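## Task

Gather the two grey steel power modules onto a single top next to the arms, and gather the two black-handled espresso tampers onto a single top. All four must stay upright the way they stand now, with each base resting fully on its top. Every other object must finish resting directly on the top it occupies now. Nothing may enter the slot in the top of any weight, or the attempt fails. Anything that stays in place only because a robot holds it counts as not done. At the end, open the grippers and move the arms away.

## Robot and tools

ROBOTS AND CAMERAS. There are four identical i2rt Big YAM arms named arm1, arm2, arm3 and arm4. Each has six joints, a two-finger gripper and a wrist camera (arm1_cam_wrist to arm4_cam_wrist, fisheye, 616x616). Two fixed room cameras, room_a and room_b (896x504), are not carried by any arm. The hand reaches roughly 1.0 m from the joint-1 axis. With joints 1 and 6 at 0 and the hand level and pointing forward, the wrist camera sits above the hand and looks toward the fingertips.

FRAME. One shared scene frame is used: origin on the floor, +z up. The hand point is midway between the fingertips. The hand's z axis runs along the fingers, and the fingers open and close along its y axis. Each arm's foot pose is never printed. The calibration supplied for every camera (OpenCV conventions, K, distortion, T_world_to_cam in metres) is approximate. Room cameras may be off by a couple of degrees and millimetres. Wrist camera poses are derived from reported joint angles, so they can be off by more.

execute_actions. Arguments: "actions", a list holding exactly one action or none, and optional "cameras". An action is an object keyed by arm name. Under each arm put "joints", an object of absolute targets, never offsets. Its keys are: joint1_rad (-2.879 to 2.879, turns the arm about its foot, positive is counter-clockwise seen from above, 0 unfolds the arm along its foot's facing direction); joint2_rad (0 to 3.141, shoulder, 0 has the upper arm pointing back and roughly level, positive lifts it up and then forward); joint3_rad (0 to 3.019, elbow, 0 is folded, positive opens); joint4_rad (-1.692 to 1.57, hand pitch, positive tips the fingers up); joint5_rad (-1.57 to 1.57, sideways hand swing, positive is toward the arm's right); joint6_rad (-2.094 to 2.094, hand roll, positive is clockwise seen from behind the hand); gripper_m (0 to 0.093, fingertip gap in metres). Joint values are in radians. Completion tolerances are ±0.045, ±0.14, ±0.09, ±0.055, ±0.03, ±0.035 rad and ±0.003 m. Every named motion starts at once, and each joint moves at its own speed, so the hand can sweep along a wide path. An action lasts at most 15 s. An unknown key or a value outside its range gets the whole call rejected, and nothing moves. A joint or arm you leave out may still be driving toward its earlier target. "cameras" is a list drawn from the six camera names or "all". Left out or null means all cameras, and [] means none. An empty actions list just reports state and images.

wait: "seconds" from 0 to 10. It commands nothing and returns the same report as an empty action.

zoom_image: "camera" (one of the six names) and "region" [x0, y0, x1, y1] in pixels of that camera's latest full image, with (0, 0) at top-left. The region can be at most 504 by 504.

finished_scene: "scene" is the number of the scene being closed. It is final, and the result tells you whether the goal was met along with the next task.

READING RESULTS. Each result gives every arm's state, including joint_positions, and one image per requested camera, in the order given on the "pictures" line. joint_status explains how each commanded motion ended. "off_target" means the joint stopped short and may still be pushing. After "contact_stop" or "time_out" the joint holds where it stopped. A timed-out joint that cannot finish keeps pushing toward its target, or toward one clamped near where it is, and on_its_own lists it. Send its current reported position to relax it. "joint command not followed", usually with a "cause:" line, means a built-in collision check blocked that arm's joint targets, though a gripper target is still applied. Blocked joints read "not_followed" and may be retried automatically on later actions. on_its_own covers what the call did not command, and its "held at" value is the held target, not the actual position. A joint carrying a load can sag. A new target very close to the current position may produce no motion.

HEAT. Holding loads or pushing warms the motors, and this continues while you deliberate, since the arms keep the last command. A MOTOR HOT line appears from 85 °C. At 100 °C an OVER-TEMPERATURE FAULT occurs: that arm and its gripper go limp and fall until they cool. Afterwards, keys that are off target read "limit_stop_at_motor_heat", and those targets must be sent again. Some heat persists into the next scene.

CAUTIONS. The arms do not stop on touch and keep pressing, sometimes hard. Avoid shoving objects, slamming, dropping or letting grasped items slip. Anything knocked off the work area or onto the floor is a failure. A hard squeeze between two robots fails and ends the run, and a hard strike can too. The inter-arm check ignores fingers, gripper housings and wrist cameras and can act late, and no state line reports robot-robot contact. Objects touching robots do not count as robot contact. Arms act independently, so a stalled arm does not stop the others. A loose object may occasionally get nudged by an outside disturbance. Finish with objects standing on their own, grippers opened and arms withdrawn.

Each tool is called after ">>>" in YAML: its name, and indented under it one key for each argument.

## Session

>>> execute_actions:
  actions: []

Scene clock: 0.00 s.
arm1.joint_positions: joint1_rad=-0.206 joint2_rad=+0.434 joint3_rad=+1.628 joint4_rad=-1.300 joint5_rad=+0.292 joint6_rad=-0.094 gripper_m=+0.094
arm1.joint_status: not commanded
arm1.hand: x=-1.4766 y=+0.6032 z=+1.5038 quat_wxyz=(-0.531, +0.519, -0.532, -0.407) (m; scene frame)
arm2.joint_positions: joint1_rad=+0.329 joint2_rad=+0.523 joint3_rad=+1.571 joint4_rad=-1.488 joint5_rad=-0.281 joint6_rad=+0.606 gripper_m=+0.095
arm2.joint_status: not commanded
arm2.hand: x=-0.3578 y=+0.5963 z=+1.3683 quat_wxyz=(+0.281, +0.828, -0.146, -0.462) (m; scene frame)
arm3.joint_positions: joint1_rad=+0.002 joint2_rad=+0.442 joint3_rad=+1.642 joint4_rad=-1.489 joint5_rad=-0.233 joint6_rad=+0.151 gripper_m=+0.094
arm3.joint_status: not commanded
arm3.hand: x=+0.2888 y=-0.6344 z=+1.4029 quat_wxyz=(-0.597, -0.092, -0.794, -0.067) (m; scene frame)
arm4.joint_positions: joint1_rad=-0.640 joint2_rad=+0.405 joint3_rad=+1.345 joint4_rad=-1.333 joint5_rad=-0.116 joint6_rad=+0.373 gripper_m=+0.094
arm4.joint_status: not commanded
arm4.hand: x=+1.5193 y=-0.6710 z=+1.3464 quat_wxyz=(-0.452, -0.722, -0.407, +0.330) (m; scene frame)
pictures: arm1_cam_wrist, arm2_cam_wrist, arm3_cam_wrist, arm4_cam_wrist, room_a, room_b
Images, in order (width x height): arm1_cam_wrist 616x616, arm2_cam_wrist 616x616, arm3_cam_wrist 616x616, arm4_cam_wrist 616x616, room_a 896x504, room_b 896x504.

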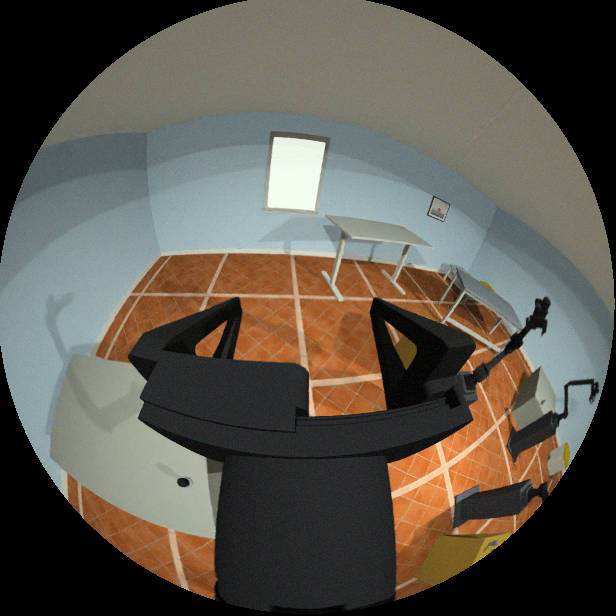

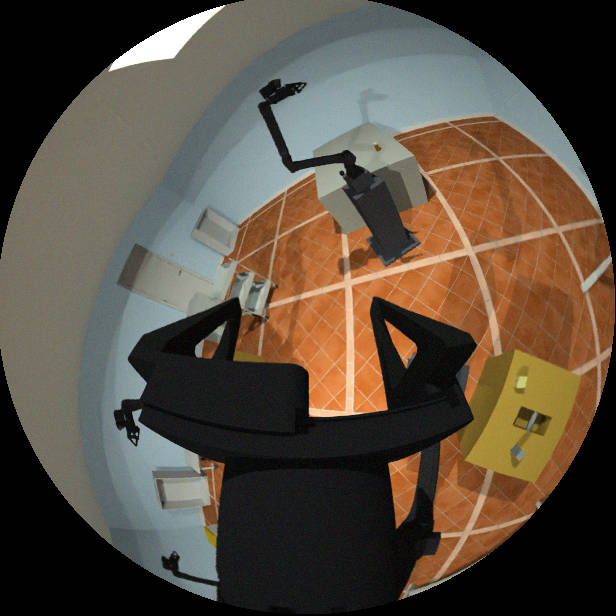

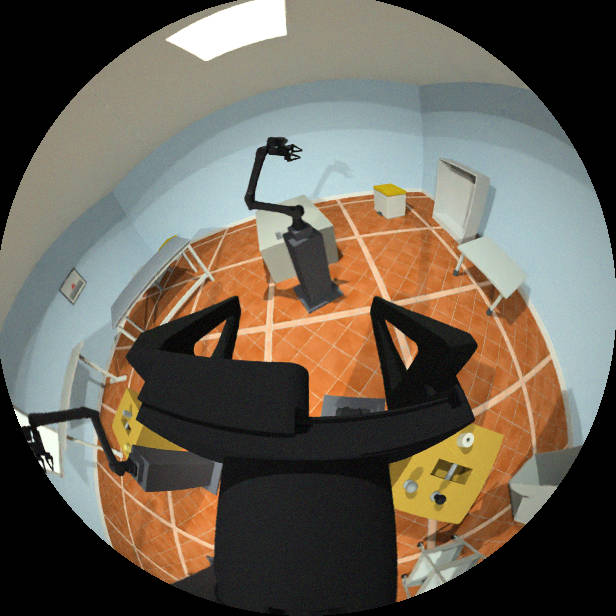

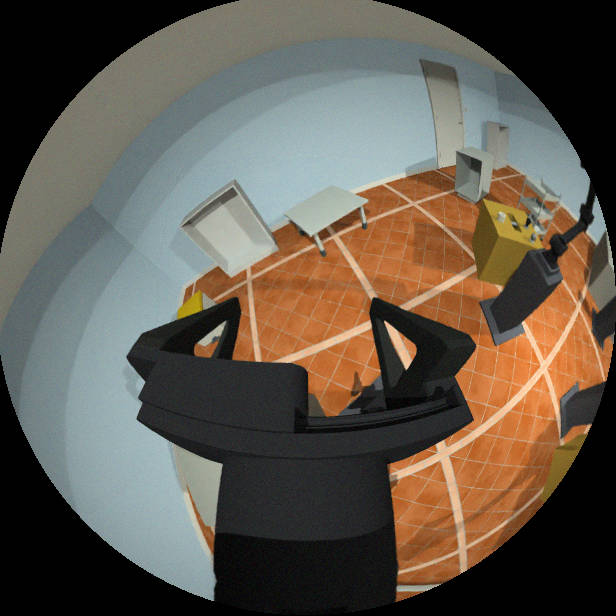

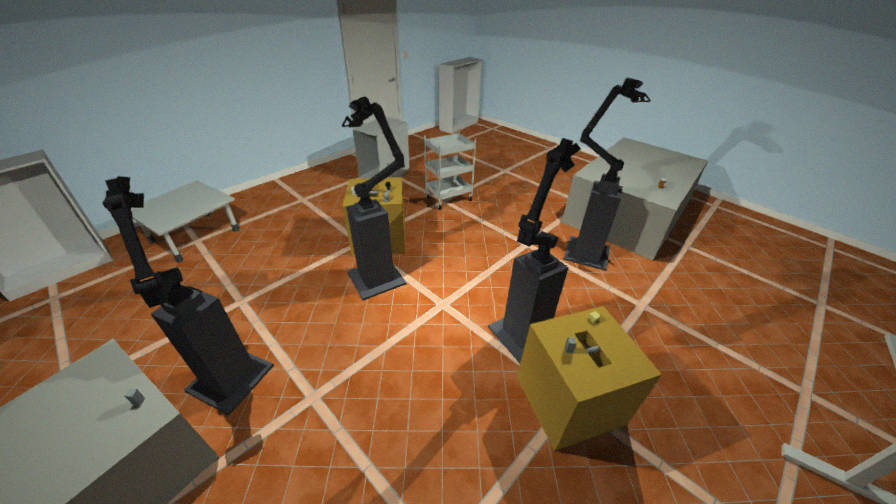

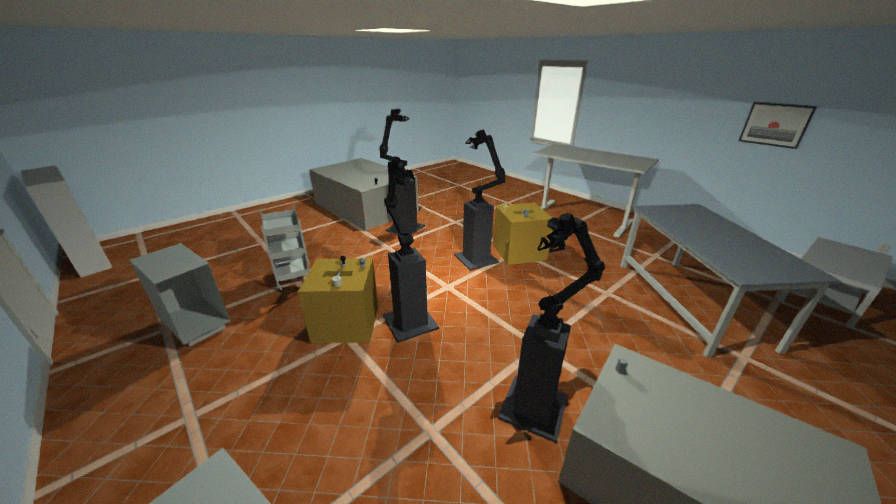

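>>> zoom_image:
  camera: "room_a"
  region: [500, 120, 740, 420]

>>> zoom_image:
  camera: "room_b"
  region: [280, 150, 680, 400]

>>> zoom_image:
  camera: "arm3_cam_wrist"
  region: [380, 400, 520, 540]

Region (500, 120, 740, 420) of room_a's 896x504 image, scaled by 1.680, with more detail than that image has; it fills the left 403 columns of this view, and the rest is white.

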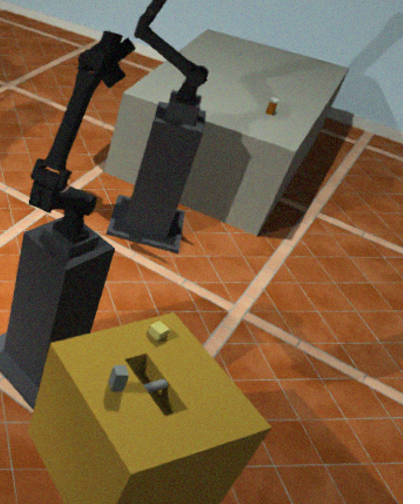

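Region (280, 150, 680, 400) of room_b's 896x504 image, scaled by 1.260, with more detail than that image has; it fills the top 315 rows of this view, and the rest is white.

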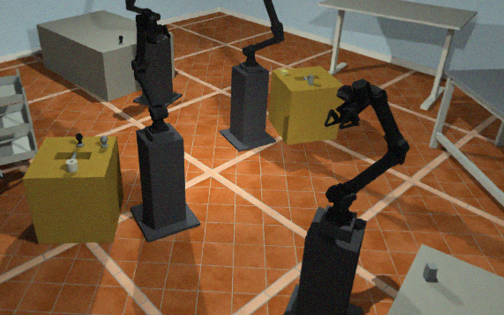

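Region (380, 400, 520, 540) of arm3_cam_wrist's 616x616 image, scaled by 3.600, with more detail than that image has.

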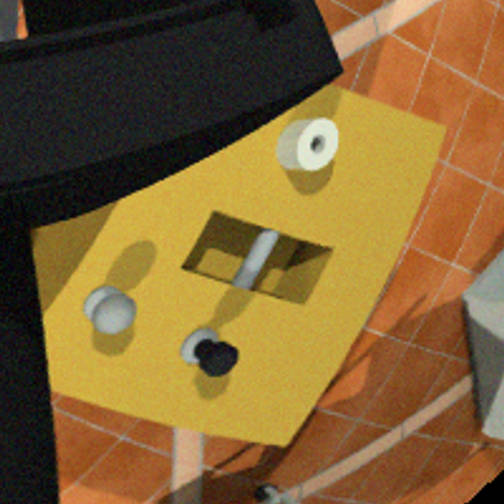

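>>> execute_actions:
  actions:
    - {"arm1":{"joints":{"joint1_rad":0,"joint2_rad":1.2,"joint3_rad":1.2,"joint4_rad":-1.57,"joint5_rad":0,"joint6_rad":0}},"arm2":{"joints":{"joint1_rad":0,"joint2_rad":1.2,"joint3_rad":1.2,"joint4_rad":-1.57,"joint5_rad":0,"joint6_rad":0}},"arm3":{"joints":{"joint1_rad":0,"joint2_rad":1.2,"joint3_rad":1.2,"joint4_rad":-1.57,"joint5_rad":0,"joint6_rad":0}},"arm4":{"joints":{"joint1_rad":0,"joint2_rad":1.2,"joint3_rad":1.2,"joint4_rad":-1.57,"joint5_rad":0,"joint6_rad":0}}}
  cameras: []

>>> execute_actions:
  actions:
    - {"arm1":{"joints":{"joint1_rad":1.57}},"arm2":{"joints":{"joint1_rad":-1.57}},"arm3":{"joints":{"joint1_rad":-1.57}},"arm4":{"joints":{"joint1_rad":1.57}}}
  cameras: []

>>> execute_actions:
  actions:
    - {"arm1":{"joints":{"joint2_rad":1.6,"joint3_rad":1.2,"joint4_rad":-1.17}},"arm2":{"joints":{"joint2_rad":1.6,"joint3_rad":1.6}},"arm3":{"joints":{"joint4_rad":-1.0}},"arm4":{"joints":{"joint3_rad":0.9,"joint4_rad":-1.27}}}

Scene clock: 3.53 s.
arm1.joint_positions: joint1_rad=-0.008 joint2_rad=+1.206 joint3_rad=+1.176 joint4_rad=-1.556 joint5_rad=+0.004 joint6_rad=-0.017 gripper_m=+0.094
arm1.joint_status: all done
arm1.hand: x=-1.6267 y=+0.8205 z=+1.0746 quat_wxyz=(+0.005, +0.823, -0.567, +0.005) (m; scene frame)
arm2.joint_positions: joint1_rad=+0.007 joint2_rad=+1.205 joint3_rad=+1.170 joint4_rad=-1.561 joint5_rad=-0.003 joint6_rad=+0.010 gripper_m=+0.095
arm2.joint_status: all done
arm2.hand: x=-0.5411 y=+0.7394 z=+1.0120 quat_wxyz=(-0.004, +0.991, -0.131, +0.012) (m; scene frame)
arm3.joint_positions: joint1_rad=+0.002 joint2_rad=+1.210 joint3_rad=+1.184 joint4_rad=-1.553 joint5_rad=-0.004 joint6_rad=+0.012 gripper_m=+0.094
arm3.joint_status: all done
arm3.hand: x=+0.5245 y=-0.7320 z=+1.0142 quat_wxyz=(+0.004, -0.130, -0.991, -0.006) (m; scene frame)
arm4.joint_positions: joint1_rad=-0.006 joint2_rad=+1.196 joint3_rad=+1.205 joint4_rad=-1.561 joint5_rad=+0.001 joint6_rad=+0.008 gripper_m=+0.094
arm4.joint_status: all done
arm4.hand: x=+1.6643 y=-0.8294 z=+1.0567 quat_wxyz=(-0.012, -0.560, -0.828, +0.007) (m; scene frame)
pictures: none
No camera images: the call's "cameras" was empty. Leave "cameras" out to get every camera's image.

Scene clock: 5.30 s.
arm1.joint_positions: joint1_rad=+1.567 joint2_rad=+1.206 joint3_rad=+1.176 joint4_rad=-1.556 joint5_rad=+0.001 joint6_rad=-0.015 gripper_m=+0.094
arm1.joint_status: all done
arm1.hand: x=-1.8248 y=+0.3992 z=+1.0766 quat_wxyz=(-0.001, +0.983, +0.182, +0.004) (m; scene frame)
arm2.joint_positions: joint1_rad=-1.566 joint2_rad=+1.205 joint3_rad=+1.170 joint4_rad=-1.561 joint5_rad=-0.001 joint6_rad=+0.007 gripper_m=+0.095
arm2.joint_status: all done
arm2.hand: x=-0.1438 y=+0.9727 z=+1.0159 quat_wxyz=(+0.006, +0.608, -0.794, +0.002) (m; scene frame)
arm3.joint_positions: joint1_rad=-1.571 joint2_rad=+1.210 joint3_rad=+1.184 joint4_rad=-1.553 joint5_rad=-0.001 joint6_rad=+0.010 gripper_m=+0.094
arm3.joint_status: all done
arm3.hand: x=+0.1204 y=-0.9717 z=+1.0128 quat_wxyz=(+0.005, -0.793, -0.609, -0.005) (m; scene frame)
arm4.joint_positions: joint1_rad=+1.563 joint2_rad=+1.196 joint3_rad=+1.205 joint4_rad=-1.561 joint5_rad=+0.000 joint6_rad=+0.006 gripper_m=+0.094
arm4.joint_status: all done
arm4.hand: x=+1.8469 y=-0.3955 z=+1.0545 quat_wxyz=(-0.011, +0.190, -0.982, +0.002) (m; scene frame)
pictures: none
No camera images: the call's "cameras" was empty. Leave "cameras" out to get every camera's image.

Scene clock: 6.60 s.
arm1.joint_positions: joint1_rad=+1.567 joint2_rad=+1.604 joint3_rad=+1.177 joint4_rad=-1.184 joint5_rad=+0.001 joint6_rad=-0.015 gripper_m=+0.094
arm1.joint_status: all done
arm1.hand: x=-1.9306 y=+0.3606 z=+0.9286 quat_wxyz=(-0.004, +0.983, +0.182, +0.017) (m; scene frame)
arm2.joint_positions: joint1_rad=-1.566 joint2_rad=+1.598 joint3_rad=+1.551 joint4_rad=-1.569 joint5_rad=-0.001 joint6_rad=+0.007 gripper_m=+0.095
arm2.joint_status: all done
arm2.hand: x=-0.1072 y=+1.1133 z=+1.0127 quat_wxyz=(+0.013, +0.608, -0.794, +0.007) (m; scene frame)
arm3.joint_positions: joint1_rad=-1.571 joint2_rad=+1.210 joint3_rad=+1.184 joint4_rad=-1.025 joint5_rad=-0.001 joint6_rad=+0.010 gripper_m=+0.094
arm3.joint_status: all done
arm3.hand: x=+0.0896 y=-1.0922 z=+1.0444 quat_wxyz=(-0.156, -0.767, -0.589, +0.200) (m; scene frame)
arm4.joint_positions: joint1_rad=+1.563 joint2_rad=+1.196 joint3_rad=+0.906 joint4_rad=-1.281 joint5_rad=+0.000 joint6_rad=+0.006 gripper_m=+0.094
arm4.joint_status: all done
arm4.hand: x=+1.8286 y=-0.4040 z=+0.9419 quat_wxyz=(-0.002, +0.190, -0.982, +0.004) (m; scene frame)
pictures: arm1_cam_wrist, arm2_cam_wrist, arm3_cam_wrist, arm4_cam_wrist, room_a, room_b
camera_calibration (this result's frames):
arm1_cam_wrist: T_world_to_cam=[[-0.362477, 0.931988, 0.00311349, -1.03985], [0.739572, 0.285605, 0.609478, 0.764194], [0.567137, 0.223224, -0.792797, 1.87479], [0, 0, 0, 1]] pos_world=[-2.00536, 0.332368, 1.02381]
arm2_cam_wrist: T_world_to_cam=[[0.96445, -0.264215, -0.00518696, 0.406277], [-0.205814, -0.763296, 0.612388, 0.210944], [-0.165761, -0.58955, -0.79054, 1.56313], [0, 0, 0, 1]] pos_world=[-0.0893124, 1.1899, 1.10865]
arm3_cam_wrist: T_world_to_cam=[[-0.962012, 0.272844, 0.00941051, 0.372786], [0.272389, 0.956951, 0.100249, 0.92026], [0.0183469, 0.0990039, -0.994918, 1.26495], [0, 0, 0, 1]] pos_world=[0.0847483, -1.10759, 1.16276]
arm4_cam_wrist: T_world_to_cam=[[0.363687, -0.931508, 0.00492204, -1.04489], [-0.76749, -0.296647, 0.568295, 0.758616], [-0.527912, -0.210459, -0.82281, 1.78047], [0, 0, 0, 1]] pos_world=[1.90217, -0.373565, 1.03901]
Images, in order (width x height): arm1_cam_wrist 616x616, arm2_cam_wrist 616x616, arm3_cam_wrist 616x616, arm4_cam_wrist 616x616, room_a 896x504, room_b 896x504.

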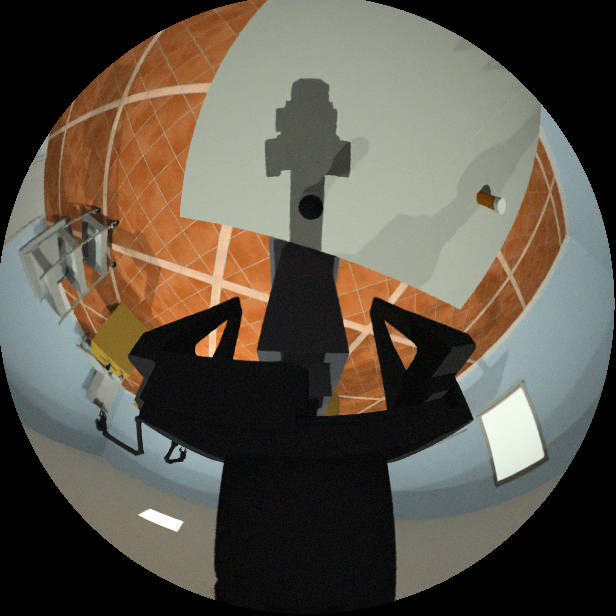

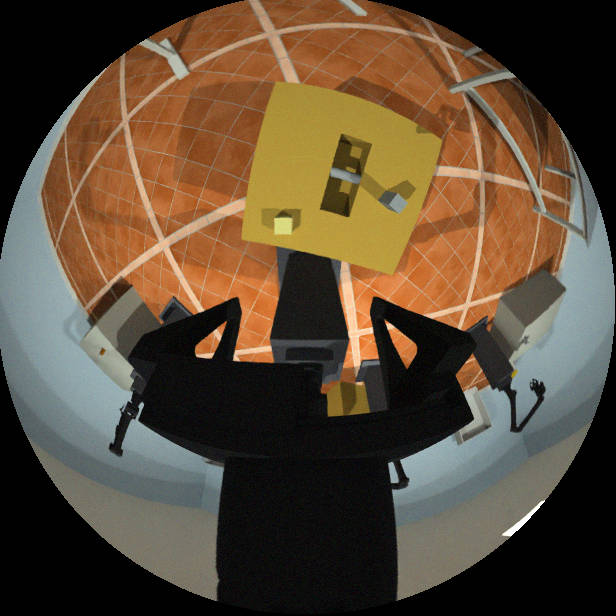

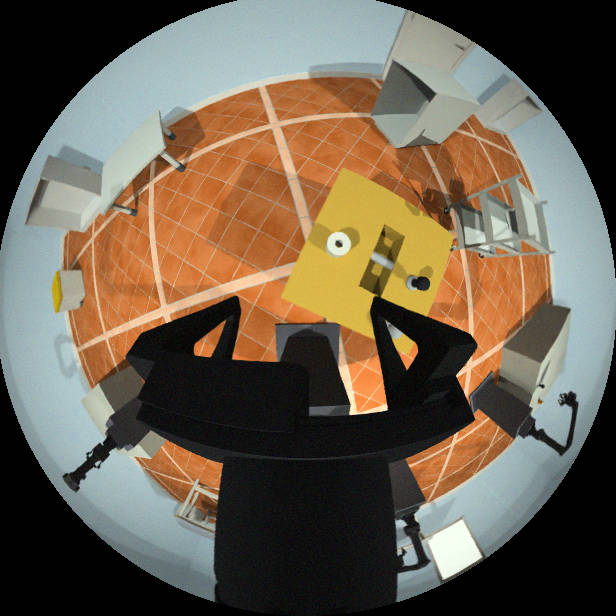

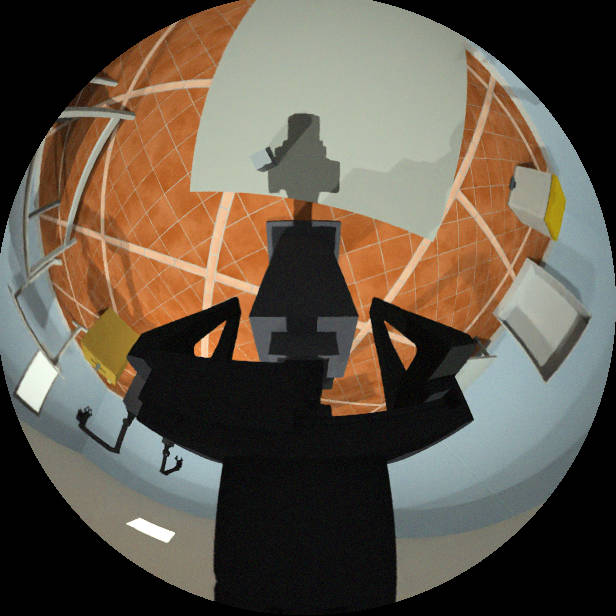

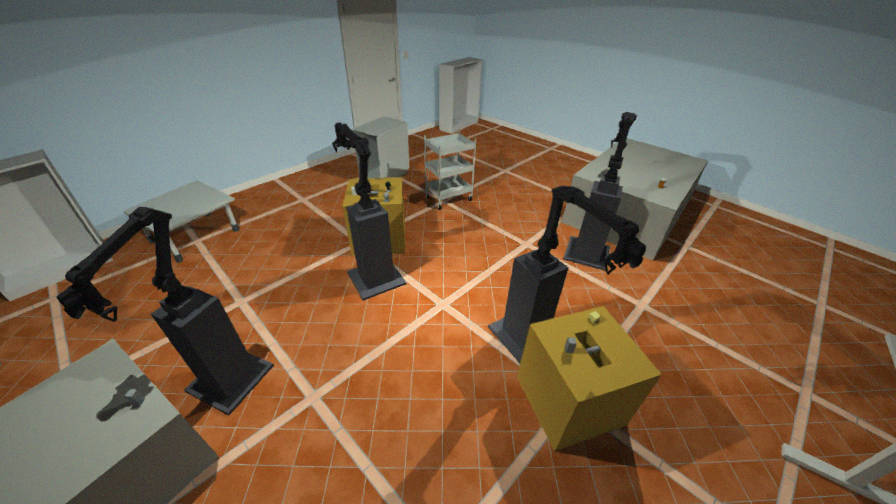

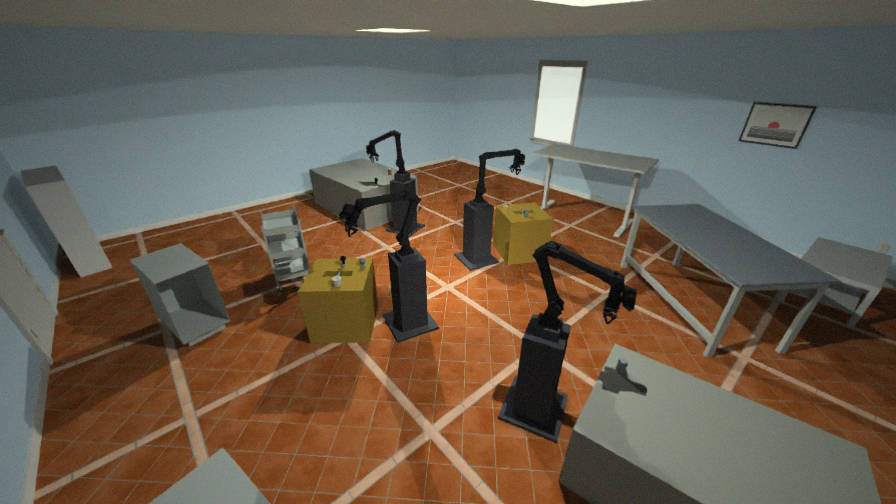

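>>> execute_actions:
  actions:
    - {"arm1":{"joints":{"joint1_rad":1.535,"joint2_rad":1.934,"joint3_rad":1.10,"joint4_rad":-0.705}},"arm2":{"joints":{"joint1_rad":-1.985,"joint2_rad":2.024,"joint3_rad":1.47,"joint4_rad":-0.983}},"arm4":{"joints":{"joint1_rad":1.765,"joint2_rad":1.895,"joint3_rad":1.14,"joint4_rad":-0.80}}}
  cameras: ["arm1_cam_wrist","arm2_cam_wrist","arm4_cam_wrist","room_a"]

Scene clock: 12.10 s.
arm1.joint_positions: joint1_rad=+1.542 joint2_rad=+1.938 joint3_rad=+1.087 joint4_rad=-0.719 joint5_rad=+0.001 joint6_rad=-0.015 gripper_m=+0.094
arm1.joint_status: all done
arm1.hand: x=-1.9670 y=+0.3599 z=+0.7527 quat_wxyz=(+0.000, +0.985, +0.170, -0.004) (m; scene frame)
arm2.joint_positions: joint1_rad=-1.989 joint2_rad=+2.044 joint3_rad=+1.445 joint4_rad=-0.993 joint5_rad=+0.000 joint6_rad=+0.007 gripper_m=+0.095
arm2.joint_status: all done
arm2.hand: x=+0.1286 y=+1.1022 z=+0.7445 quat_wxyz=(+0.006, +0.429, -0.903, -0.002) (m; scene frame)
arm3.joint_positions: joint1_rad=-1.571 joint2_rad=+1.210 joint3_rad=+1.184 joint4_rad=-1.025 joint5_rad=-0.001 joint6_rad=+0.010 gripper_m=+0.094
arm3.joint_status: not commanded
arm3.hand: x=+0.0896 y=-1.0922 z=+1.0444 quat_wxyz=(-0.156, -0.767, -0.589, +0.200) (m; scene frame)
arm4.joint_positions: joint1_rad=+1.765 joint2_rad=+1.898 joint3_rad=+1.124 joint4_rad=-0.809 joint5_rad=+0.000 joint6_rad=+0.006 gripper_m=+0.094
arm4.joint_status: all done
arm4.hand: x=+1.9378 y=-0.2580 z=+0.7428 quat_wxyz=(+0.005, +0.287, -0.958, +0.006) (m; scene frame)
pictures: arm1_cam_wrist, arm2_cam_wrist, arm4_cam_wrist, room_a
camera_calibration (this result's frames):
arm1_cam_wrist: T_world_to_cam=[[-0.339149, 0.940725, 0.00379068, -1.00963], [0.769955, 0.275264, 0.575673, 0.987459], [0.540506, 0.198157, -0.817672, 1.73153], [0, 0, 0, 1]] pos_world=[-2.03862, 0.33486, 0.851195]
arm2_cam_wrist: T_world_to_cam=[[0.771711, -0.635898, -0.00980663, 0.612406], [-0.506309, -0.62363, 0.595597, 0.312447], [-0.384855, -0.454664, -0.803223, 1.27263], [0, 0, 0, 1]] pos_world=[0.175373, 1.1629, 0.84212]
arm4_cam_wrist: T_world_to_cam=[[0.542657, -0.839935, 0.00577116, -1.2714], [-0.685851, -0.439121, 0.580329, 0.794992], [-0.484904, -0.318877, -0.814362, 1.5874], [0, 0, 0, 1]] pos_world=[2.00491, -0.212609, 0.838698]
Images, in order (width x height): arm1_cam_wrist 616x616, arm2_cam_wrist 616x616, arm4_cam_wrist 616x616, room_a 896x504.

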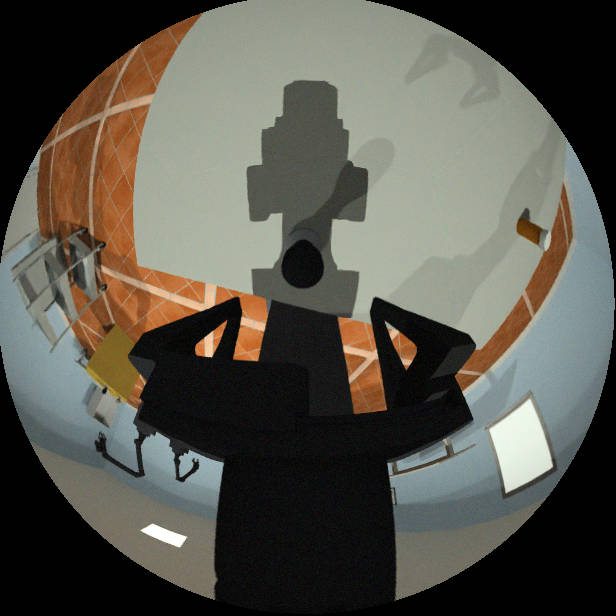

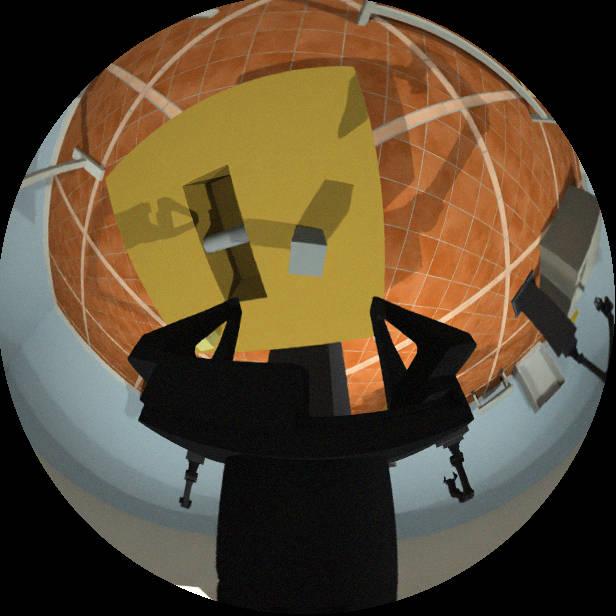

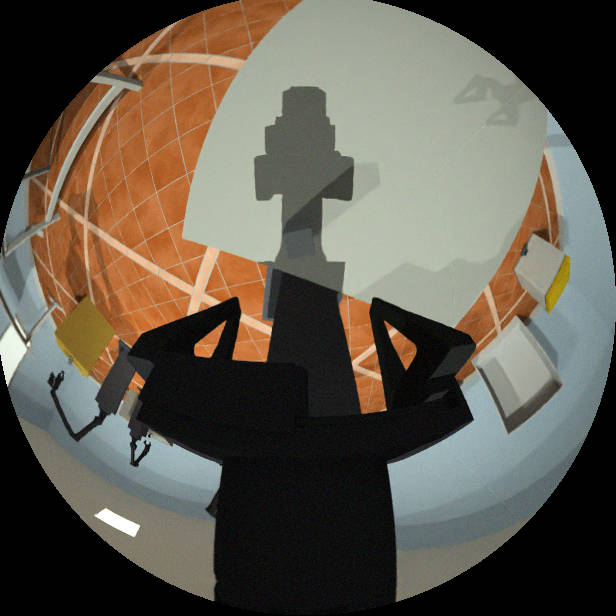

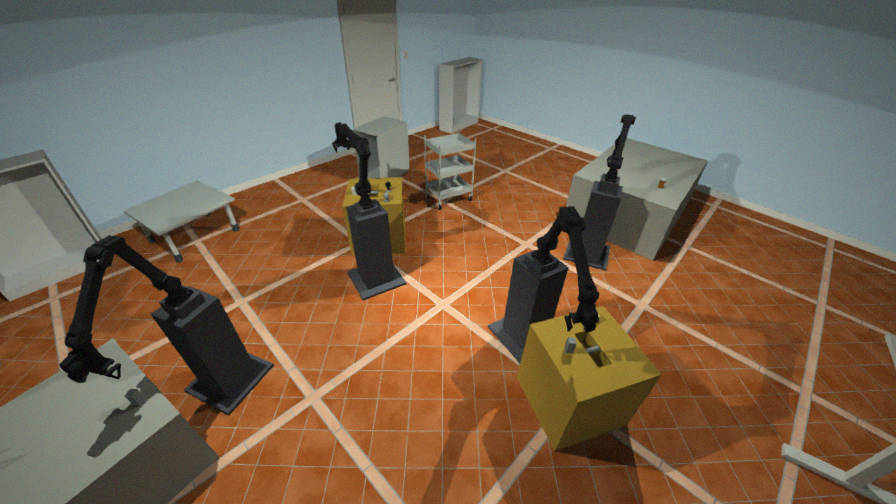

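>>> execute_actions:
  actions:
    - {"arm1":{"joints":{"joint2_rad":2.141,"joint3_rad":1.085,"joint4_rad":-0.49}},"arm2":{"joints":{"joint2_rad":2.225,"joint3_rad":1.40,"joint4_rad":-0.705,"joint6_rad":0.08}},"arm4":{"joints":{"joint1_rad":1.795,"joint2_rad":2.325,"joint3_rad":1.15,"joint4_rad":-0.37,"joint6_rad":-0.15}}}
  cameras: ["arm1_cam_wrist","arm2_cam_wrist","arm4_cam_wrist"]

Scene clock: 14.73 s.
arm1.joint_positions: joint1_rad=+1.542 joint2_rad=+2.147 joint3_rad=+1.076 joint4_rad=-0.504 joint5_rad=+0.001 joint6_rad=-0.015 gripper_m=+0.094
arm1.joint_status: all done
arm1.hand: x=-1.9619 y=+0.3617 z=+0.6562 quat_wxyz=(+0.000, +0.985, +0.170, -0.001) (m; scene frame)
arm2.joint_positions: joint1_rad=-1.989 joint2_rad=+2.230 joint3_rad=+1.383 joint4_rad=-0.714 joint5_rad=+0.000 joint6_rad=+0.071 gripper_m=+0.095
arm2.joint_status: all done
arm2.hand: x=+0.1272 y=+1.1021 z=+0.6249 quat_wxyz=(-0.008, +0.400, -0.917, -0.009) (m; scene frame)
arm3.joint_positions: joint1_rad=-1.571 joint2_rad=+1.210 joint3_rad=+1.184 joint4_rad=-1.025 joint5_rad=-0.001 joint6_rad=+0.010 gripper_m=+0.094
arm3.joint_status: not commanded
arm3.hand: x=+0.0896 y=-1.0922 z=+1.0444 quat_wxyz=(-0.156, -0.767, -0.589, +0.200) (m; scene frame)
arm4.joint_positions: joint1_rad=+1.785 joint2_rad=+2.334 joint3_rad=+1.133 joint4_rad=-0.380 joint5_rad=+0.000 joint6_rad=-0.142 gripper_m=+0.094
arm4.joint_status: all done
arm4.hand: x=+1.9251 y=-0.2574 z=+0.5434 quat_wxyz=(+0.004, +0.367, -0.930, +0.005) (m; scene frame)
pictures: arm1_cam_wrist, arm2_cam_wrist, arm4_cam_wrist
camera_calibration (this result's frames):
arm1_cam_wrist: T_world_to_cam=[[-0.339164, 0.94072, 0.00369097, -1.00918], [0.767242, 0.274344, 0.57972, 1.03095], [0.544342, 0.199452, -0.814808, 1.65471], [0, 0, 0, 1]] pos_world=[-2.03399, 0.336485, 0.754334]
arm2_cam_wrist: T_world_to_cam=[[0.729678, -0.683693, -0.0115154, 0.671376], [-0.556351, -0.603393, 0.571306, 0.382165], [-0.397546, -0.410463, -0.820657, 1.13974], [0, 0, 0, 1]] pos_world=[0.175828, 1.15743, 0.724733]
arm4_cam_wrist: T_world_to_cam=[[0.675635, -0.737225, 0.00404174, -1.49149], [-0.601877, -0.548412, 0.580508, 0.712357], [-0.425748, -0.394644, -0.814245, 1.28563], [0, 0, 0, 1]] pos_world=[1.98381, -0.201537, 0.639314]
Images, in order (width x height): arm1_cam_wrist 616x616, arm2_cam_wrist 616x616, arm4_cam_wrist 616x616.

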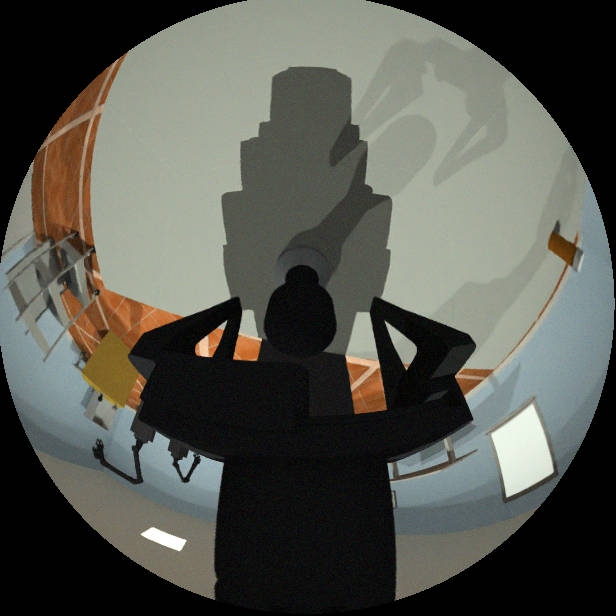

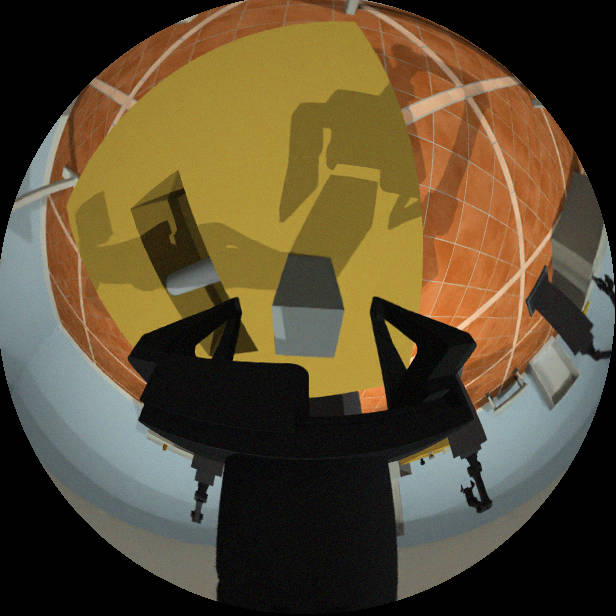

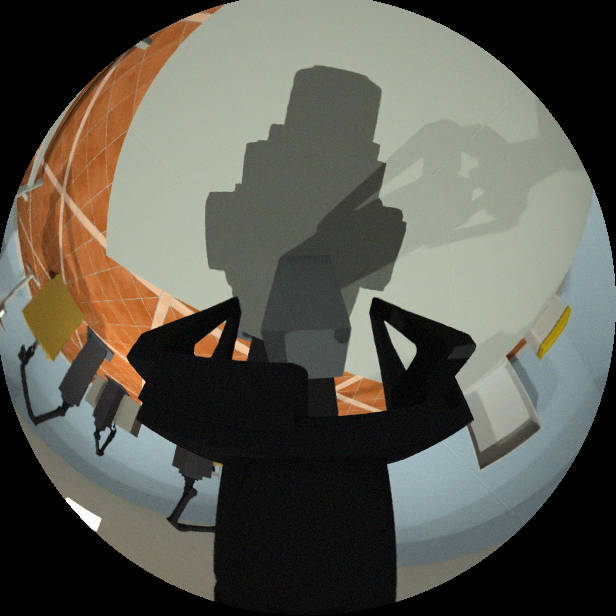

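>>> execute_actions:
  actions:
    - {"arm1":{"joints":{"joint2_rad":2.165,"joint4_rad":-0.47}},"arm2":{"joints":{"gripper_m":0.0}},"arm4":{"joints":{"joint2_rad":2.28,"joint4_rad":-0.42}}}
  cameras: []

>>> execute_actions:
  actions:
    - {"arm1":{"joints":{"gripper_m":0.0}},"arm4":{"joints":{"gripper_m":0.0}}}
  cameras: []

Scene clock: 16.00 s.
arm1.joint_positions: joint1_rad=+1.542 joint2_rad=+2.147 joint3_rad=+1.076 joint4_rad=-0.485 joint5_rad=+0.001 joint6_rad=-0.015 gripper_m=+0.094
arm1.joint_status: all done
arm1.hand: x=-1.9664 y=+0.3602 z=+0.6562 quat_wxyz=(+0.001, +0.985, +0.170, -0.011) (m; scene frame)
arm2.joint_positions: joint1_rad=-1.989 joint2_rad=+2.230 joint3_rad=+1.383 joint4_rad=-0.714 joint5_rad=+0.000 joint6_rad=+0.072 gripper_m=+0.040
arm2.joint_status: gripper_m off_target (ended at +0.040, target +0.000)
arm2.hand: x=+0.1272 y=+1.1021 z=+0.6249 quat_wxyz=(-0.008, +0.399, -0.917, -0.009) (m; scene frame)
arm3.joint_positions: joint1_rad=-1.571 joint2_rad=+1.210 joint3_rad=+1.184 joint4_rad=-1.025 joint5_rad=-0.001 joint6_rad=+0.010 gripper_m=+0.094
arm3.joint_status: not commanded
arm3.hand: x=+0.0896 y=-1.0922 z=+1.0444 quat_wxyz=(-0.156, -0.767, -0.589, +0.200) (m; scene frame)
arm4.joint_positions: joint1_rad=+1.785 joint2_rad=+2.293 joint3_rad=+1.133 joint4_rad=-0.411 joint5_rad=+0.000 joint6_rad=-0.142 gripper_m=+0.094
arm4.joint_status: all done
arm4.hand: x=+1.9314 y=-0.2528 z=+0.5623 quat_wxyz=(-0.001, +0.367, -0.930, +0.004) (m; scene frame)
pictures: none
No camera images: the call's "cameras" was empty. Leave "cameras" out to get every camera's image.

Scene clock: 16.73 s.
arm1.joint_positions: joint1_rad=+1.542 joint2_rad=+2.147 joint3_rad=+1.076 joint4_rad=-0.484 joint5_rad=-0.002 joint6_rad=-0.015 gripper_m=+0.044
arm1.joint_status: gripper_m off_target (ended at +0.044, target +0.000)
arm1.hand: x=-1.9665 y=+0.3597 z=+0.6562 quat_wxyz=(+0.002, +0.985, +0.170, -0.011) (m; scene frame)
arm2.joint_positions: joint1_rad=-1.989 joint2_rad=+2.230 joint3_rad=+1.383 joint4_rad=-0.714 joint5_rad=+0.000 joint6_rad=+0.072 gripper_m=+0.040
arm2.joint_status: not commanded
arm2.hand: x=+0.1272 y=+1.1021 z=+0.6249 quat_wxyz=(-0.008, +0.399, -0.917, -0.009) (m; scene frame)
arm3.joint_positions: joint1_rad=-1.571 joint2_rad=+1.210 joint3_rad=+1.184 joint4_rad=-1.025 joint5_rad=-0.001 joint6_rad=+0.010 gripper_m=+0.094
arm3.joint_status: not commanded
arm3.hand: x=+0.0896 y=-1.0922 z=+1.0444 quat_wxyz=(-0.156, -0.767, -0.589, +0.200) (m; scene frame)
arm4.joint_positions: joint1_rad=+1.785 joint2_rad=+2.293 joint3_rad=+1.133 joint4_rad=-0.411 joint5_rad=+0.000 joint6_rad=-0.143 gripper_m=+0.039
arm4.joint_status: gripper_m off_target (ended at +0.039, target +0.000)
arm4.hand: x=+1.9314 y=-0.2528 z=+0.5623 quat_wxyz=(-0.001, +0.367, -0.930, +0.004) (m; scene frame)
pictures: none
No camera images: the call's "cameras" was empty. Leave "cameras" out to get every camera's image.

>>> execute_actions:
  actions:
    - {"arm1":{"joints":{"joint2_rad":1.6,"joint3_rad":1.3,"joint4_rad":-1.27}},"arm2":{"joints":{"joint2_rad":1.6,"joint3_rad":1.3,"joint4_rad":-1.27,"joint6_rad":0}},"arm4":{"joints":{"joint2_rad":1.6,"joint3_rad":1.3,"joint4_rad":-1.27,"joint6_rad":0}},"arm3":{"joints":{"joint1_rad":2.145,"joint2_rad":2.01,"joint3_rad":0.88,"joint4_rad":1.146}}}
  cameras: []

>>> execute_actions:
  actions:
    - {"arm1":{"joints":{"joint1_rad":-0.7}},"arm2":{"joints":{"joint1_rad":2.15}},"arm4":{"joints":{"joint1_rad":-1.866}}}
  cameras: []

>>> execute_actions:
  actions:
    - {"arm2":{"joints":{"joint2_rad":2.0,"joint3_rad":1.85,"joint4_rad":-1.39}},"arm1":{"joints":{"joint1_rad":-1.81}}}
  cameras: ["arm3_cam_wrist","room_a","room_b"]

Scene clock: 21.47 s.
arm1.joint_positions: joint1_rad=+1.542 joint2_rad=+1.611 joint3_rad=+1.284 joint4_rad=-1.257 joint5_rad=-0.002 joint6_rad=-0.015 gripper_m=+0.044
arm1.joint_status: all done
arm1.hand: x=-1.9564 y=+0.3629 z=+0.9638 quat_wxyz=(+0.000, +0.986, +0.170, +0.003) (m; scene frame)
arm2.joint_positions: joint1_rad=-1.989 joint2_rad=+1.587 joint3_rad=+1.279 joint4_rad=-1.262 joint5_rad=+0.000 joint6_rad=+0.009 gripper_m=+0.040
arm2.joint_status: all done
arm2.hand: x=+0.0626 y=+1.0177 z=+0.9141 quat_wxyz=(-0.004, +0.428, -0.904, -0.007) (m; scene frame)
arm3.joint_positions: joint1_rad=+2.153 joint2_rad=+2.005 joint3_rad=+0.883 joint4_rad=+1.116 joint5_rad=-0.001 joint6_rad=+0.010 gripper_m=+0.094
arm3.joint_status: all done
arm3.hand: x=-0.0095 y=-0.0305 z=+0.8654 quat_wxyz=(-0.408, +0.574, -0.413, -0.578) (m; scene frame)
arm4.joint_positions: joint1_rad=+1.785 joint2_rad=+1.586 joint3_rad=+1.277 joint4_rad=-1.261 joint5_rad=+0.000 joint6_rad=-0.008 gripper_m=+0.039
arm4.joint_status: all done
arm4.hand: x=+1.9165 y=-0.2592 z=+0.9349 quat_wxyz=(-0.002, +0.304, -0.953, +0.004) (m; scene frame)
pictures: none
No camera images: the call's "cameras" was empty. Leave "cameras" out to get every camera's image.

Scene clock: 24.57 s.
arm1.joint_positions: joint1_rad=-0.706 joint2_rad=+1.611 joint3_rad=+1.284 joint4_rad=-1.257 joint5_rad=+0.003 joint6_rad=-0.015 gripper_m=+0.044
arm1.joint_status: all done
arm1.hand: x=-1.3567 y=+0.9463 z=+0.9589 quat_wxyz=(+0.008, +0.579, -0.816, +0.003) (m; scene frame)
arm2.joint_positions: joint1_rad=+2.155 joint2_rad=+1.595 joint3_rad=+1.279 joint4_rad=-1.262 joint5_rad=-0.001 joint6_rad=+0.007 gripper_m=+0.040
arm2.joint_status: all done
arm2.hand: x=-0.0800 y=+0.2237 z=+0.8983 quat_wxyz=(-0.007, +0.587, +0.810, +0.009) (m; scene frame)
arm3.joint_positions: joint1_rad=+2.153 joint2_rad=+2.005 joint3_rad=+0.883 joint4_rad=+1.116 joint5_rad=-0.001 joint6_rad=+0.010 gripper_m=+0.094
arm3.joint_status: not commanded
arm3.hand: x=-0.0095 y=-0.0305 z=+0.8654 quat_wxyz=(-0.408, +0.574, -0.413, -0.578) (m; scene frame)
arm4.joint_positions: joint1_rad=-1.867 joint2_rad=+1.595 joint3_rad=+1.277 joint4_rad=-1.261 joint5_rad=+0.001 joint6_rad=-0.007 gripper_m=+0.040
arm4.joint_status: all done
arm4.hand: x=+1.0816 y=-0.5667 z=+0.9288 quat_wxyz=(-0.003, -0.999, -0.053, -0.006) (m; scene frame)
pictures: none
No camera images: the call's "cameras" was empty. Leave "cameras" out to get every camera's image.

Scene clock: 26.17 s.
arm1.joint_positions: joint1_rad=-1.813 joint2_rad=+1.611 joint3_rad=+1.284 joint4_rad=-1.257 joint5_rad=+0.003 joint6_rad=-0.015 gripper_m=+0.044
arm1.joint_status: all done
arm1.hand: x=-1.0562 y=+0.5622 z=+0.9575 quat_wxyz=(+0.010, +0.063, -0.998, +0.002) (m; scene frame)
arm2.joint_positions: joint1_rad=+2.155 joint2_rad=+2.007 joint3_rad=+1.805 joint4_rad=-1.383 joint5_rad=-0.001 joint6_rad=+0.007 gripper_m=+0.040
arm2.joint_status: all done
arm2.hand: x=-0.0310 y=+0.0781 z=+0.8753 quat_wxyz=(-0.010, +0.587, +0.810, +0.011) (m; scene frame)
arm3.joint_positions: joint1_rad=+2.153 joint2_rad=+2.005 joint3_rad=+0.883 joint4_rad=+1.116 joint5_rad=-0.001 joint6_rad=+0.010 gripper_m=+0.094
arm3.joint_status: not commanded
arm3.hand: x=-0.0095 y=-0.0305 z=+0.8654 quat_wxyz=(-0.408, +0.574, -0.413, -0.578) (m; scene frame)
arm4.joint_positions: joint1_rad=-1.867 joint2_rad=+1.595 joint3_rad=+1.277 joint4_rad=-1.261 joint5_rad=+0.001 joint6_rad=-0.007 gripper_m=+0.040
arm4.joint_status: not commanded
arm4.hand: x=+1.0816 y=-0.5667 z=+0.9288 quat_wxyz=(-0.003, -0.999, -0.053, -0.006) (m; scene frame)
pictures: arm3_cam_wrist, room_a, room_b
camera_calibration (this result's frames):
arm3_cam_wrist: T_world_to_cam=[[0.951606, 0.306879, -0.016443, 0.0310935], [0.164013, -0.552382, -0.817297, 0.696196], [-0.259894, 0.775048, -0.575982, 0.639066], [0, 0, 0, 1]] pos_world=[0.0223158, -0.120283, 0.937601]
Images, in order (width x height): arm3_cam_wrist 616x616, room_a 896x504, room_b 896x504.

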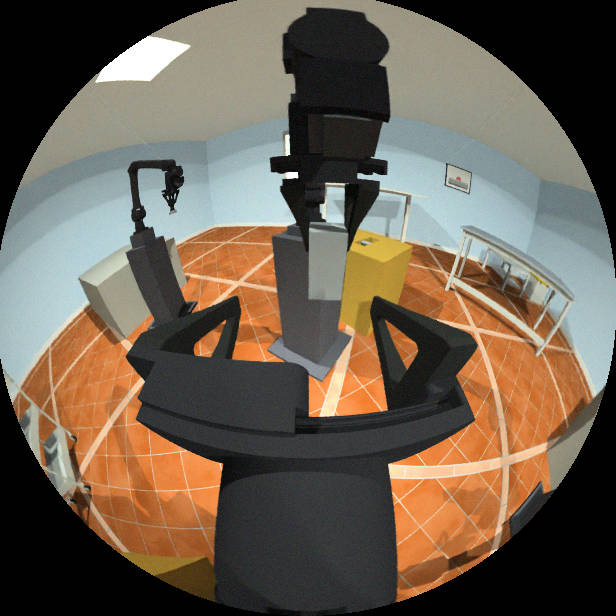

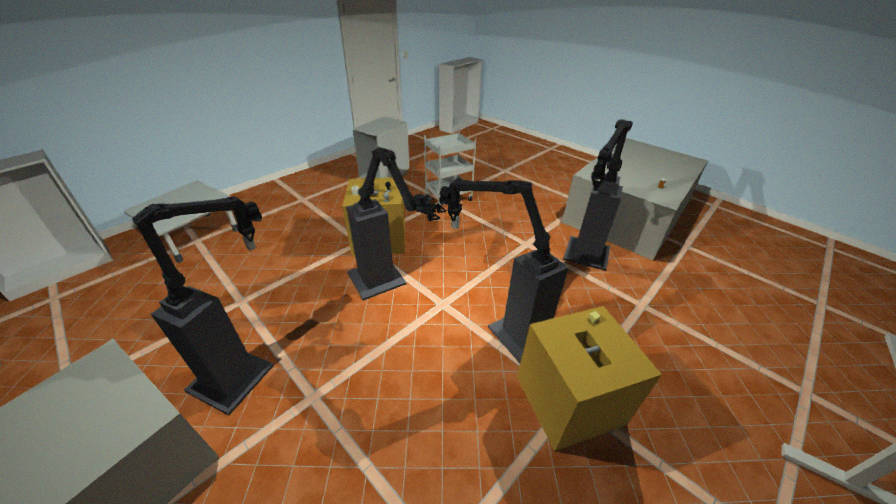

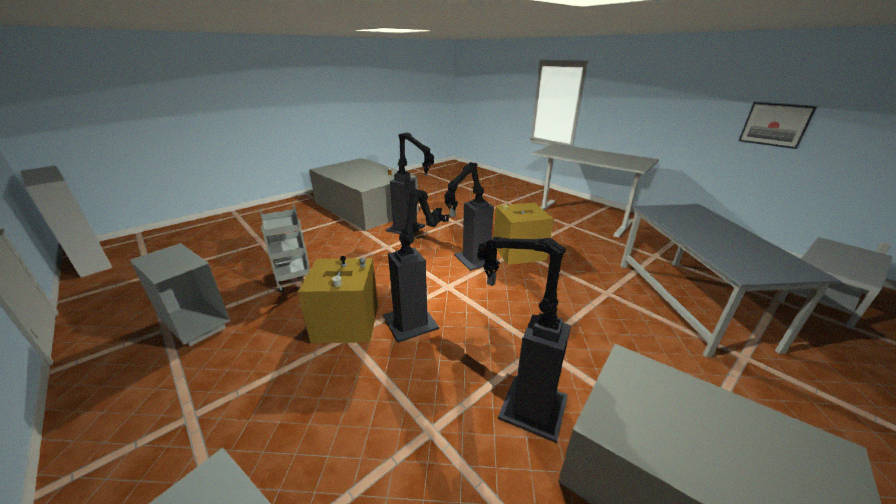

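>>> execute_actions:
  actions:
    - {"arm2":{"joints":{"joint6_rad":1.57}},"arm4":{"joints":{"joint6_rad":1.57}},"arm1":{"joints":{"joint6_rad":1.57}},"arm3":{"joints":{"joint1_rad":2.125,"joint2_rad":2.096,"joint3_rad":0.88,"joint4_rad":1.24}}}
  cameras: []

>>> execute_actions:
  actions:
    - {"arm3":{"joints":{"joint2_rad":2.253,"joint3_rad":1.29,"joint4_rad":0.98}}}
  cameras: ["arm3_cam_wrist","arm2_cam_wrist"]

Scene clock: 29.23 s.
arm1.joint_positions: joint1_rad=-1.813 joint2_rad=+1.611 joint3_rad=+1.284 joint4_rad=-1.257 joint5_rad=+0.003 joint6_rad=+1.552 gripper_m=+0.044
arm1.joint_status: all done
arm1.hand: x=-1.0562 y=+0.5622 z=+0.9575 quat_wxyz=(+0.005, -0.659, -0.752, +0.008) (m; scene frame)
arm2.joint_positions: joint1_rad=+2.155 joint2_rad=+2.007 joint3_rad=+1.805 joint4_rad=-1.383 joint5_rad=-0.001 joint6_rad=+1.560 gripper_m=+0.040
arm2.joint_status: all done
arm2.hand: x=-0.0310 y=+0.0781 z=+0.8753 quat_wxyz=(-0.015, +0.986, +0.166, +0.001) (m; scene frame)
arm3.joint_positions: joint1_rad=+2.128 joint2_rad=+2.095 joint3_rad=+0.883 joint4_rad=+1.210 joint5_rad=-0.001 joint6_rad=+0.010 gripper_m=+0.094
arm3.joint_status: all done
arm3.hand: x=+0.0069 y=-0.0293 z=+0.8317 quat_wxyz=(-0.416, +0.568, -0.419, -0.574) (m; scene frame)
arm4.joint_positions: joint1_rad=-1.867 joint2_rad=+1.595 joint3_rad=+1.277 joint4_rad=-1.261 joint5_rad=+0.001 joint6_rad=+1.562 gripper_m=+0.040
arm4.joint_status: all done
arm4.hand: x=+1.0816 y=-0.5667 z=+0.9288 quat_wxyz=(+0.002, -0.744, +0.668, -0.006) (m; scene frame)
pictures: none
No camera images: the call's "cameras" was empty. Leave "cameras" out to get every camera's image.

Scene clock: 30.47 s.
arm1.joint_positions: joint1_rad=-1.813 joint2_rad=+1.611 joint3_rad=+1.284 joint4_rad=-1.257 joint5_rad=+0.003 joint6_rad=+1.553 gripper_m=+0.044
arm1.joint_status: not commanded
arm1.hand: x=-1.0562 y=+0.5622 z=+0.9575 quat_wxyz=(+0.005, -0.660, -0.752, +0.008) (m; scene frame)
arm2.joint_positions: joint1_rad=+2.155 joint2_rad=+2.007 joint3_rad=+1.805 joint4_rad=-1.383 joint5_rad=-0.001 joint6_rad=+1.561 gripper_m=+0.040
arm2.joint_status: not commanded
arm2.hand: x=-0.0310 y=+0.0781 z=+0.8753 quat_wxyz=(-0.015, +0.986, +0.166, +0.001) (m; scene frame)
arm3.joint_positions: joint1_rad=+2.128 joint2_rad=+2.263 joint3_rad=+1.264 joint4_rad=+0.999 joint5_rad=-0.001 joint6_rad=+0.010 gripper_m=+0.094
arm3.joint_status: all done
arm3.hand: x=-0.0287 y=+0.0833 z=+0.8238 quat_wxyz=(-0.416, +0.567, -0.419, -0.574) (m; scene frame)
arm4.joint_positions: joint1_rad=-1.867 joint2_rad=+1.595 joint3_rad=+1.277 joint4_rad=-1.261 joint5_rad=+0.001 joint6_rad=+1.562 gripper_m=+0.040
arm4.joint_status: not commanded
arm4.hand: x=+1.0816 y=-0.5667 z=+0.9288 quat_wxyz=(+0.002, -0.744, +0.668, -0.006) (m; scene frame)
pictures: arm2_cam_wrist, arm3_cam_wrist
camera_calibration (this result's frames):
arm2_cam_wrist: T_world_to_cam=[[-0.323465, 0.945832, 0.0277752, -0.104641], [0.766589, 0.244732, 0.593673, -0.511606], [0.554718, 0.213325, -0.804227, 0.828461], [0, 0, 0, 1]] pos_world=[-0.101219, 0.0474476, 0.972904]
arm3_cam_wrist: T_world_to_cam=[[0.95878, 0.283658, -0.01671, 0.0161283], [0.148937, -0.551757, -0.820598, 0.730409], [-0.241989, 0.784284, -0.571261, 0.51776], [0, 0, 0, 1]] pos_world=[0.00104362, -0.00763755, 0.895418]
Images, in order (width x height): arm2_cam_wrist 616x616, arm3_cam_wrist 616x616.

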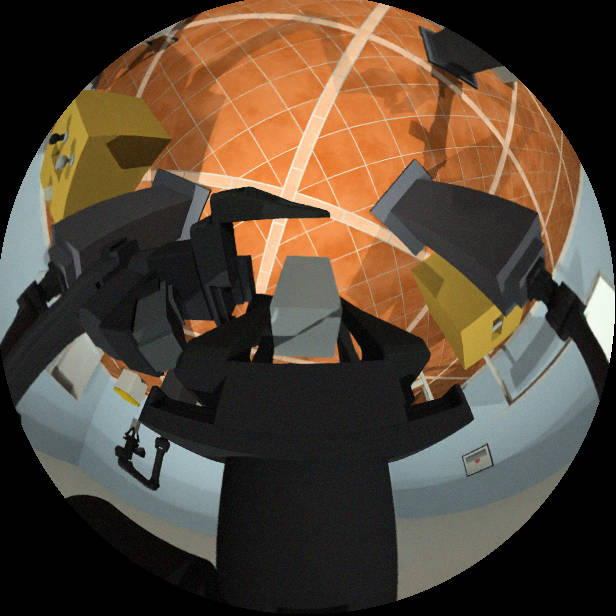

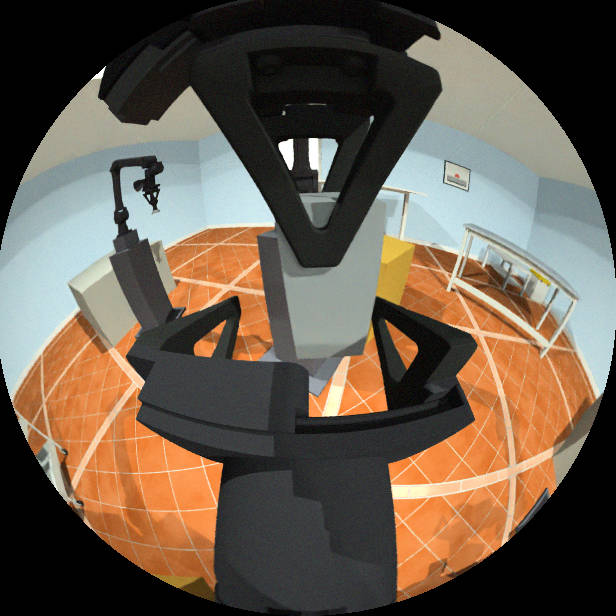

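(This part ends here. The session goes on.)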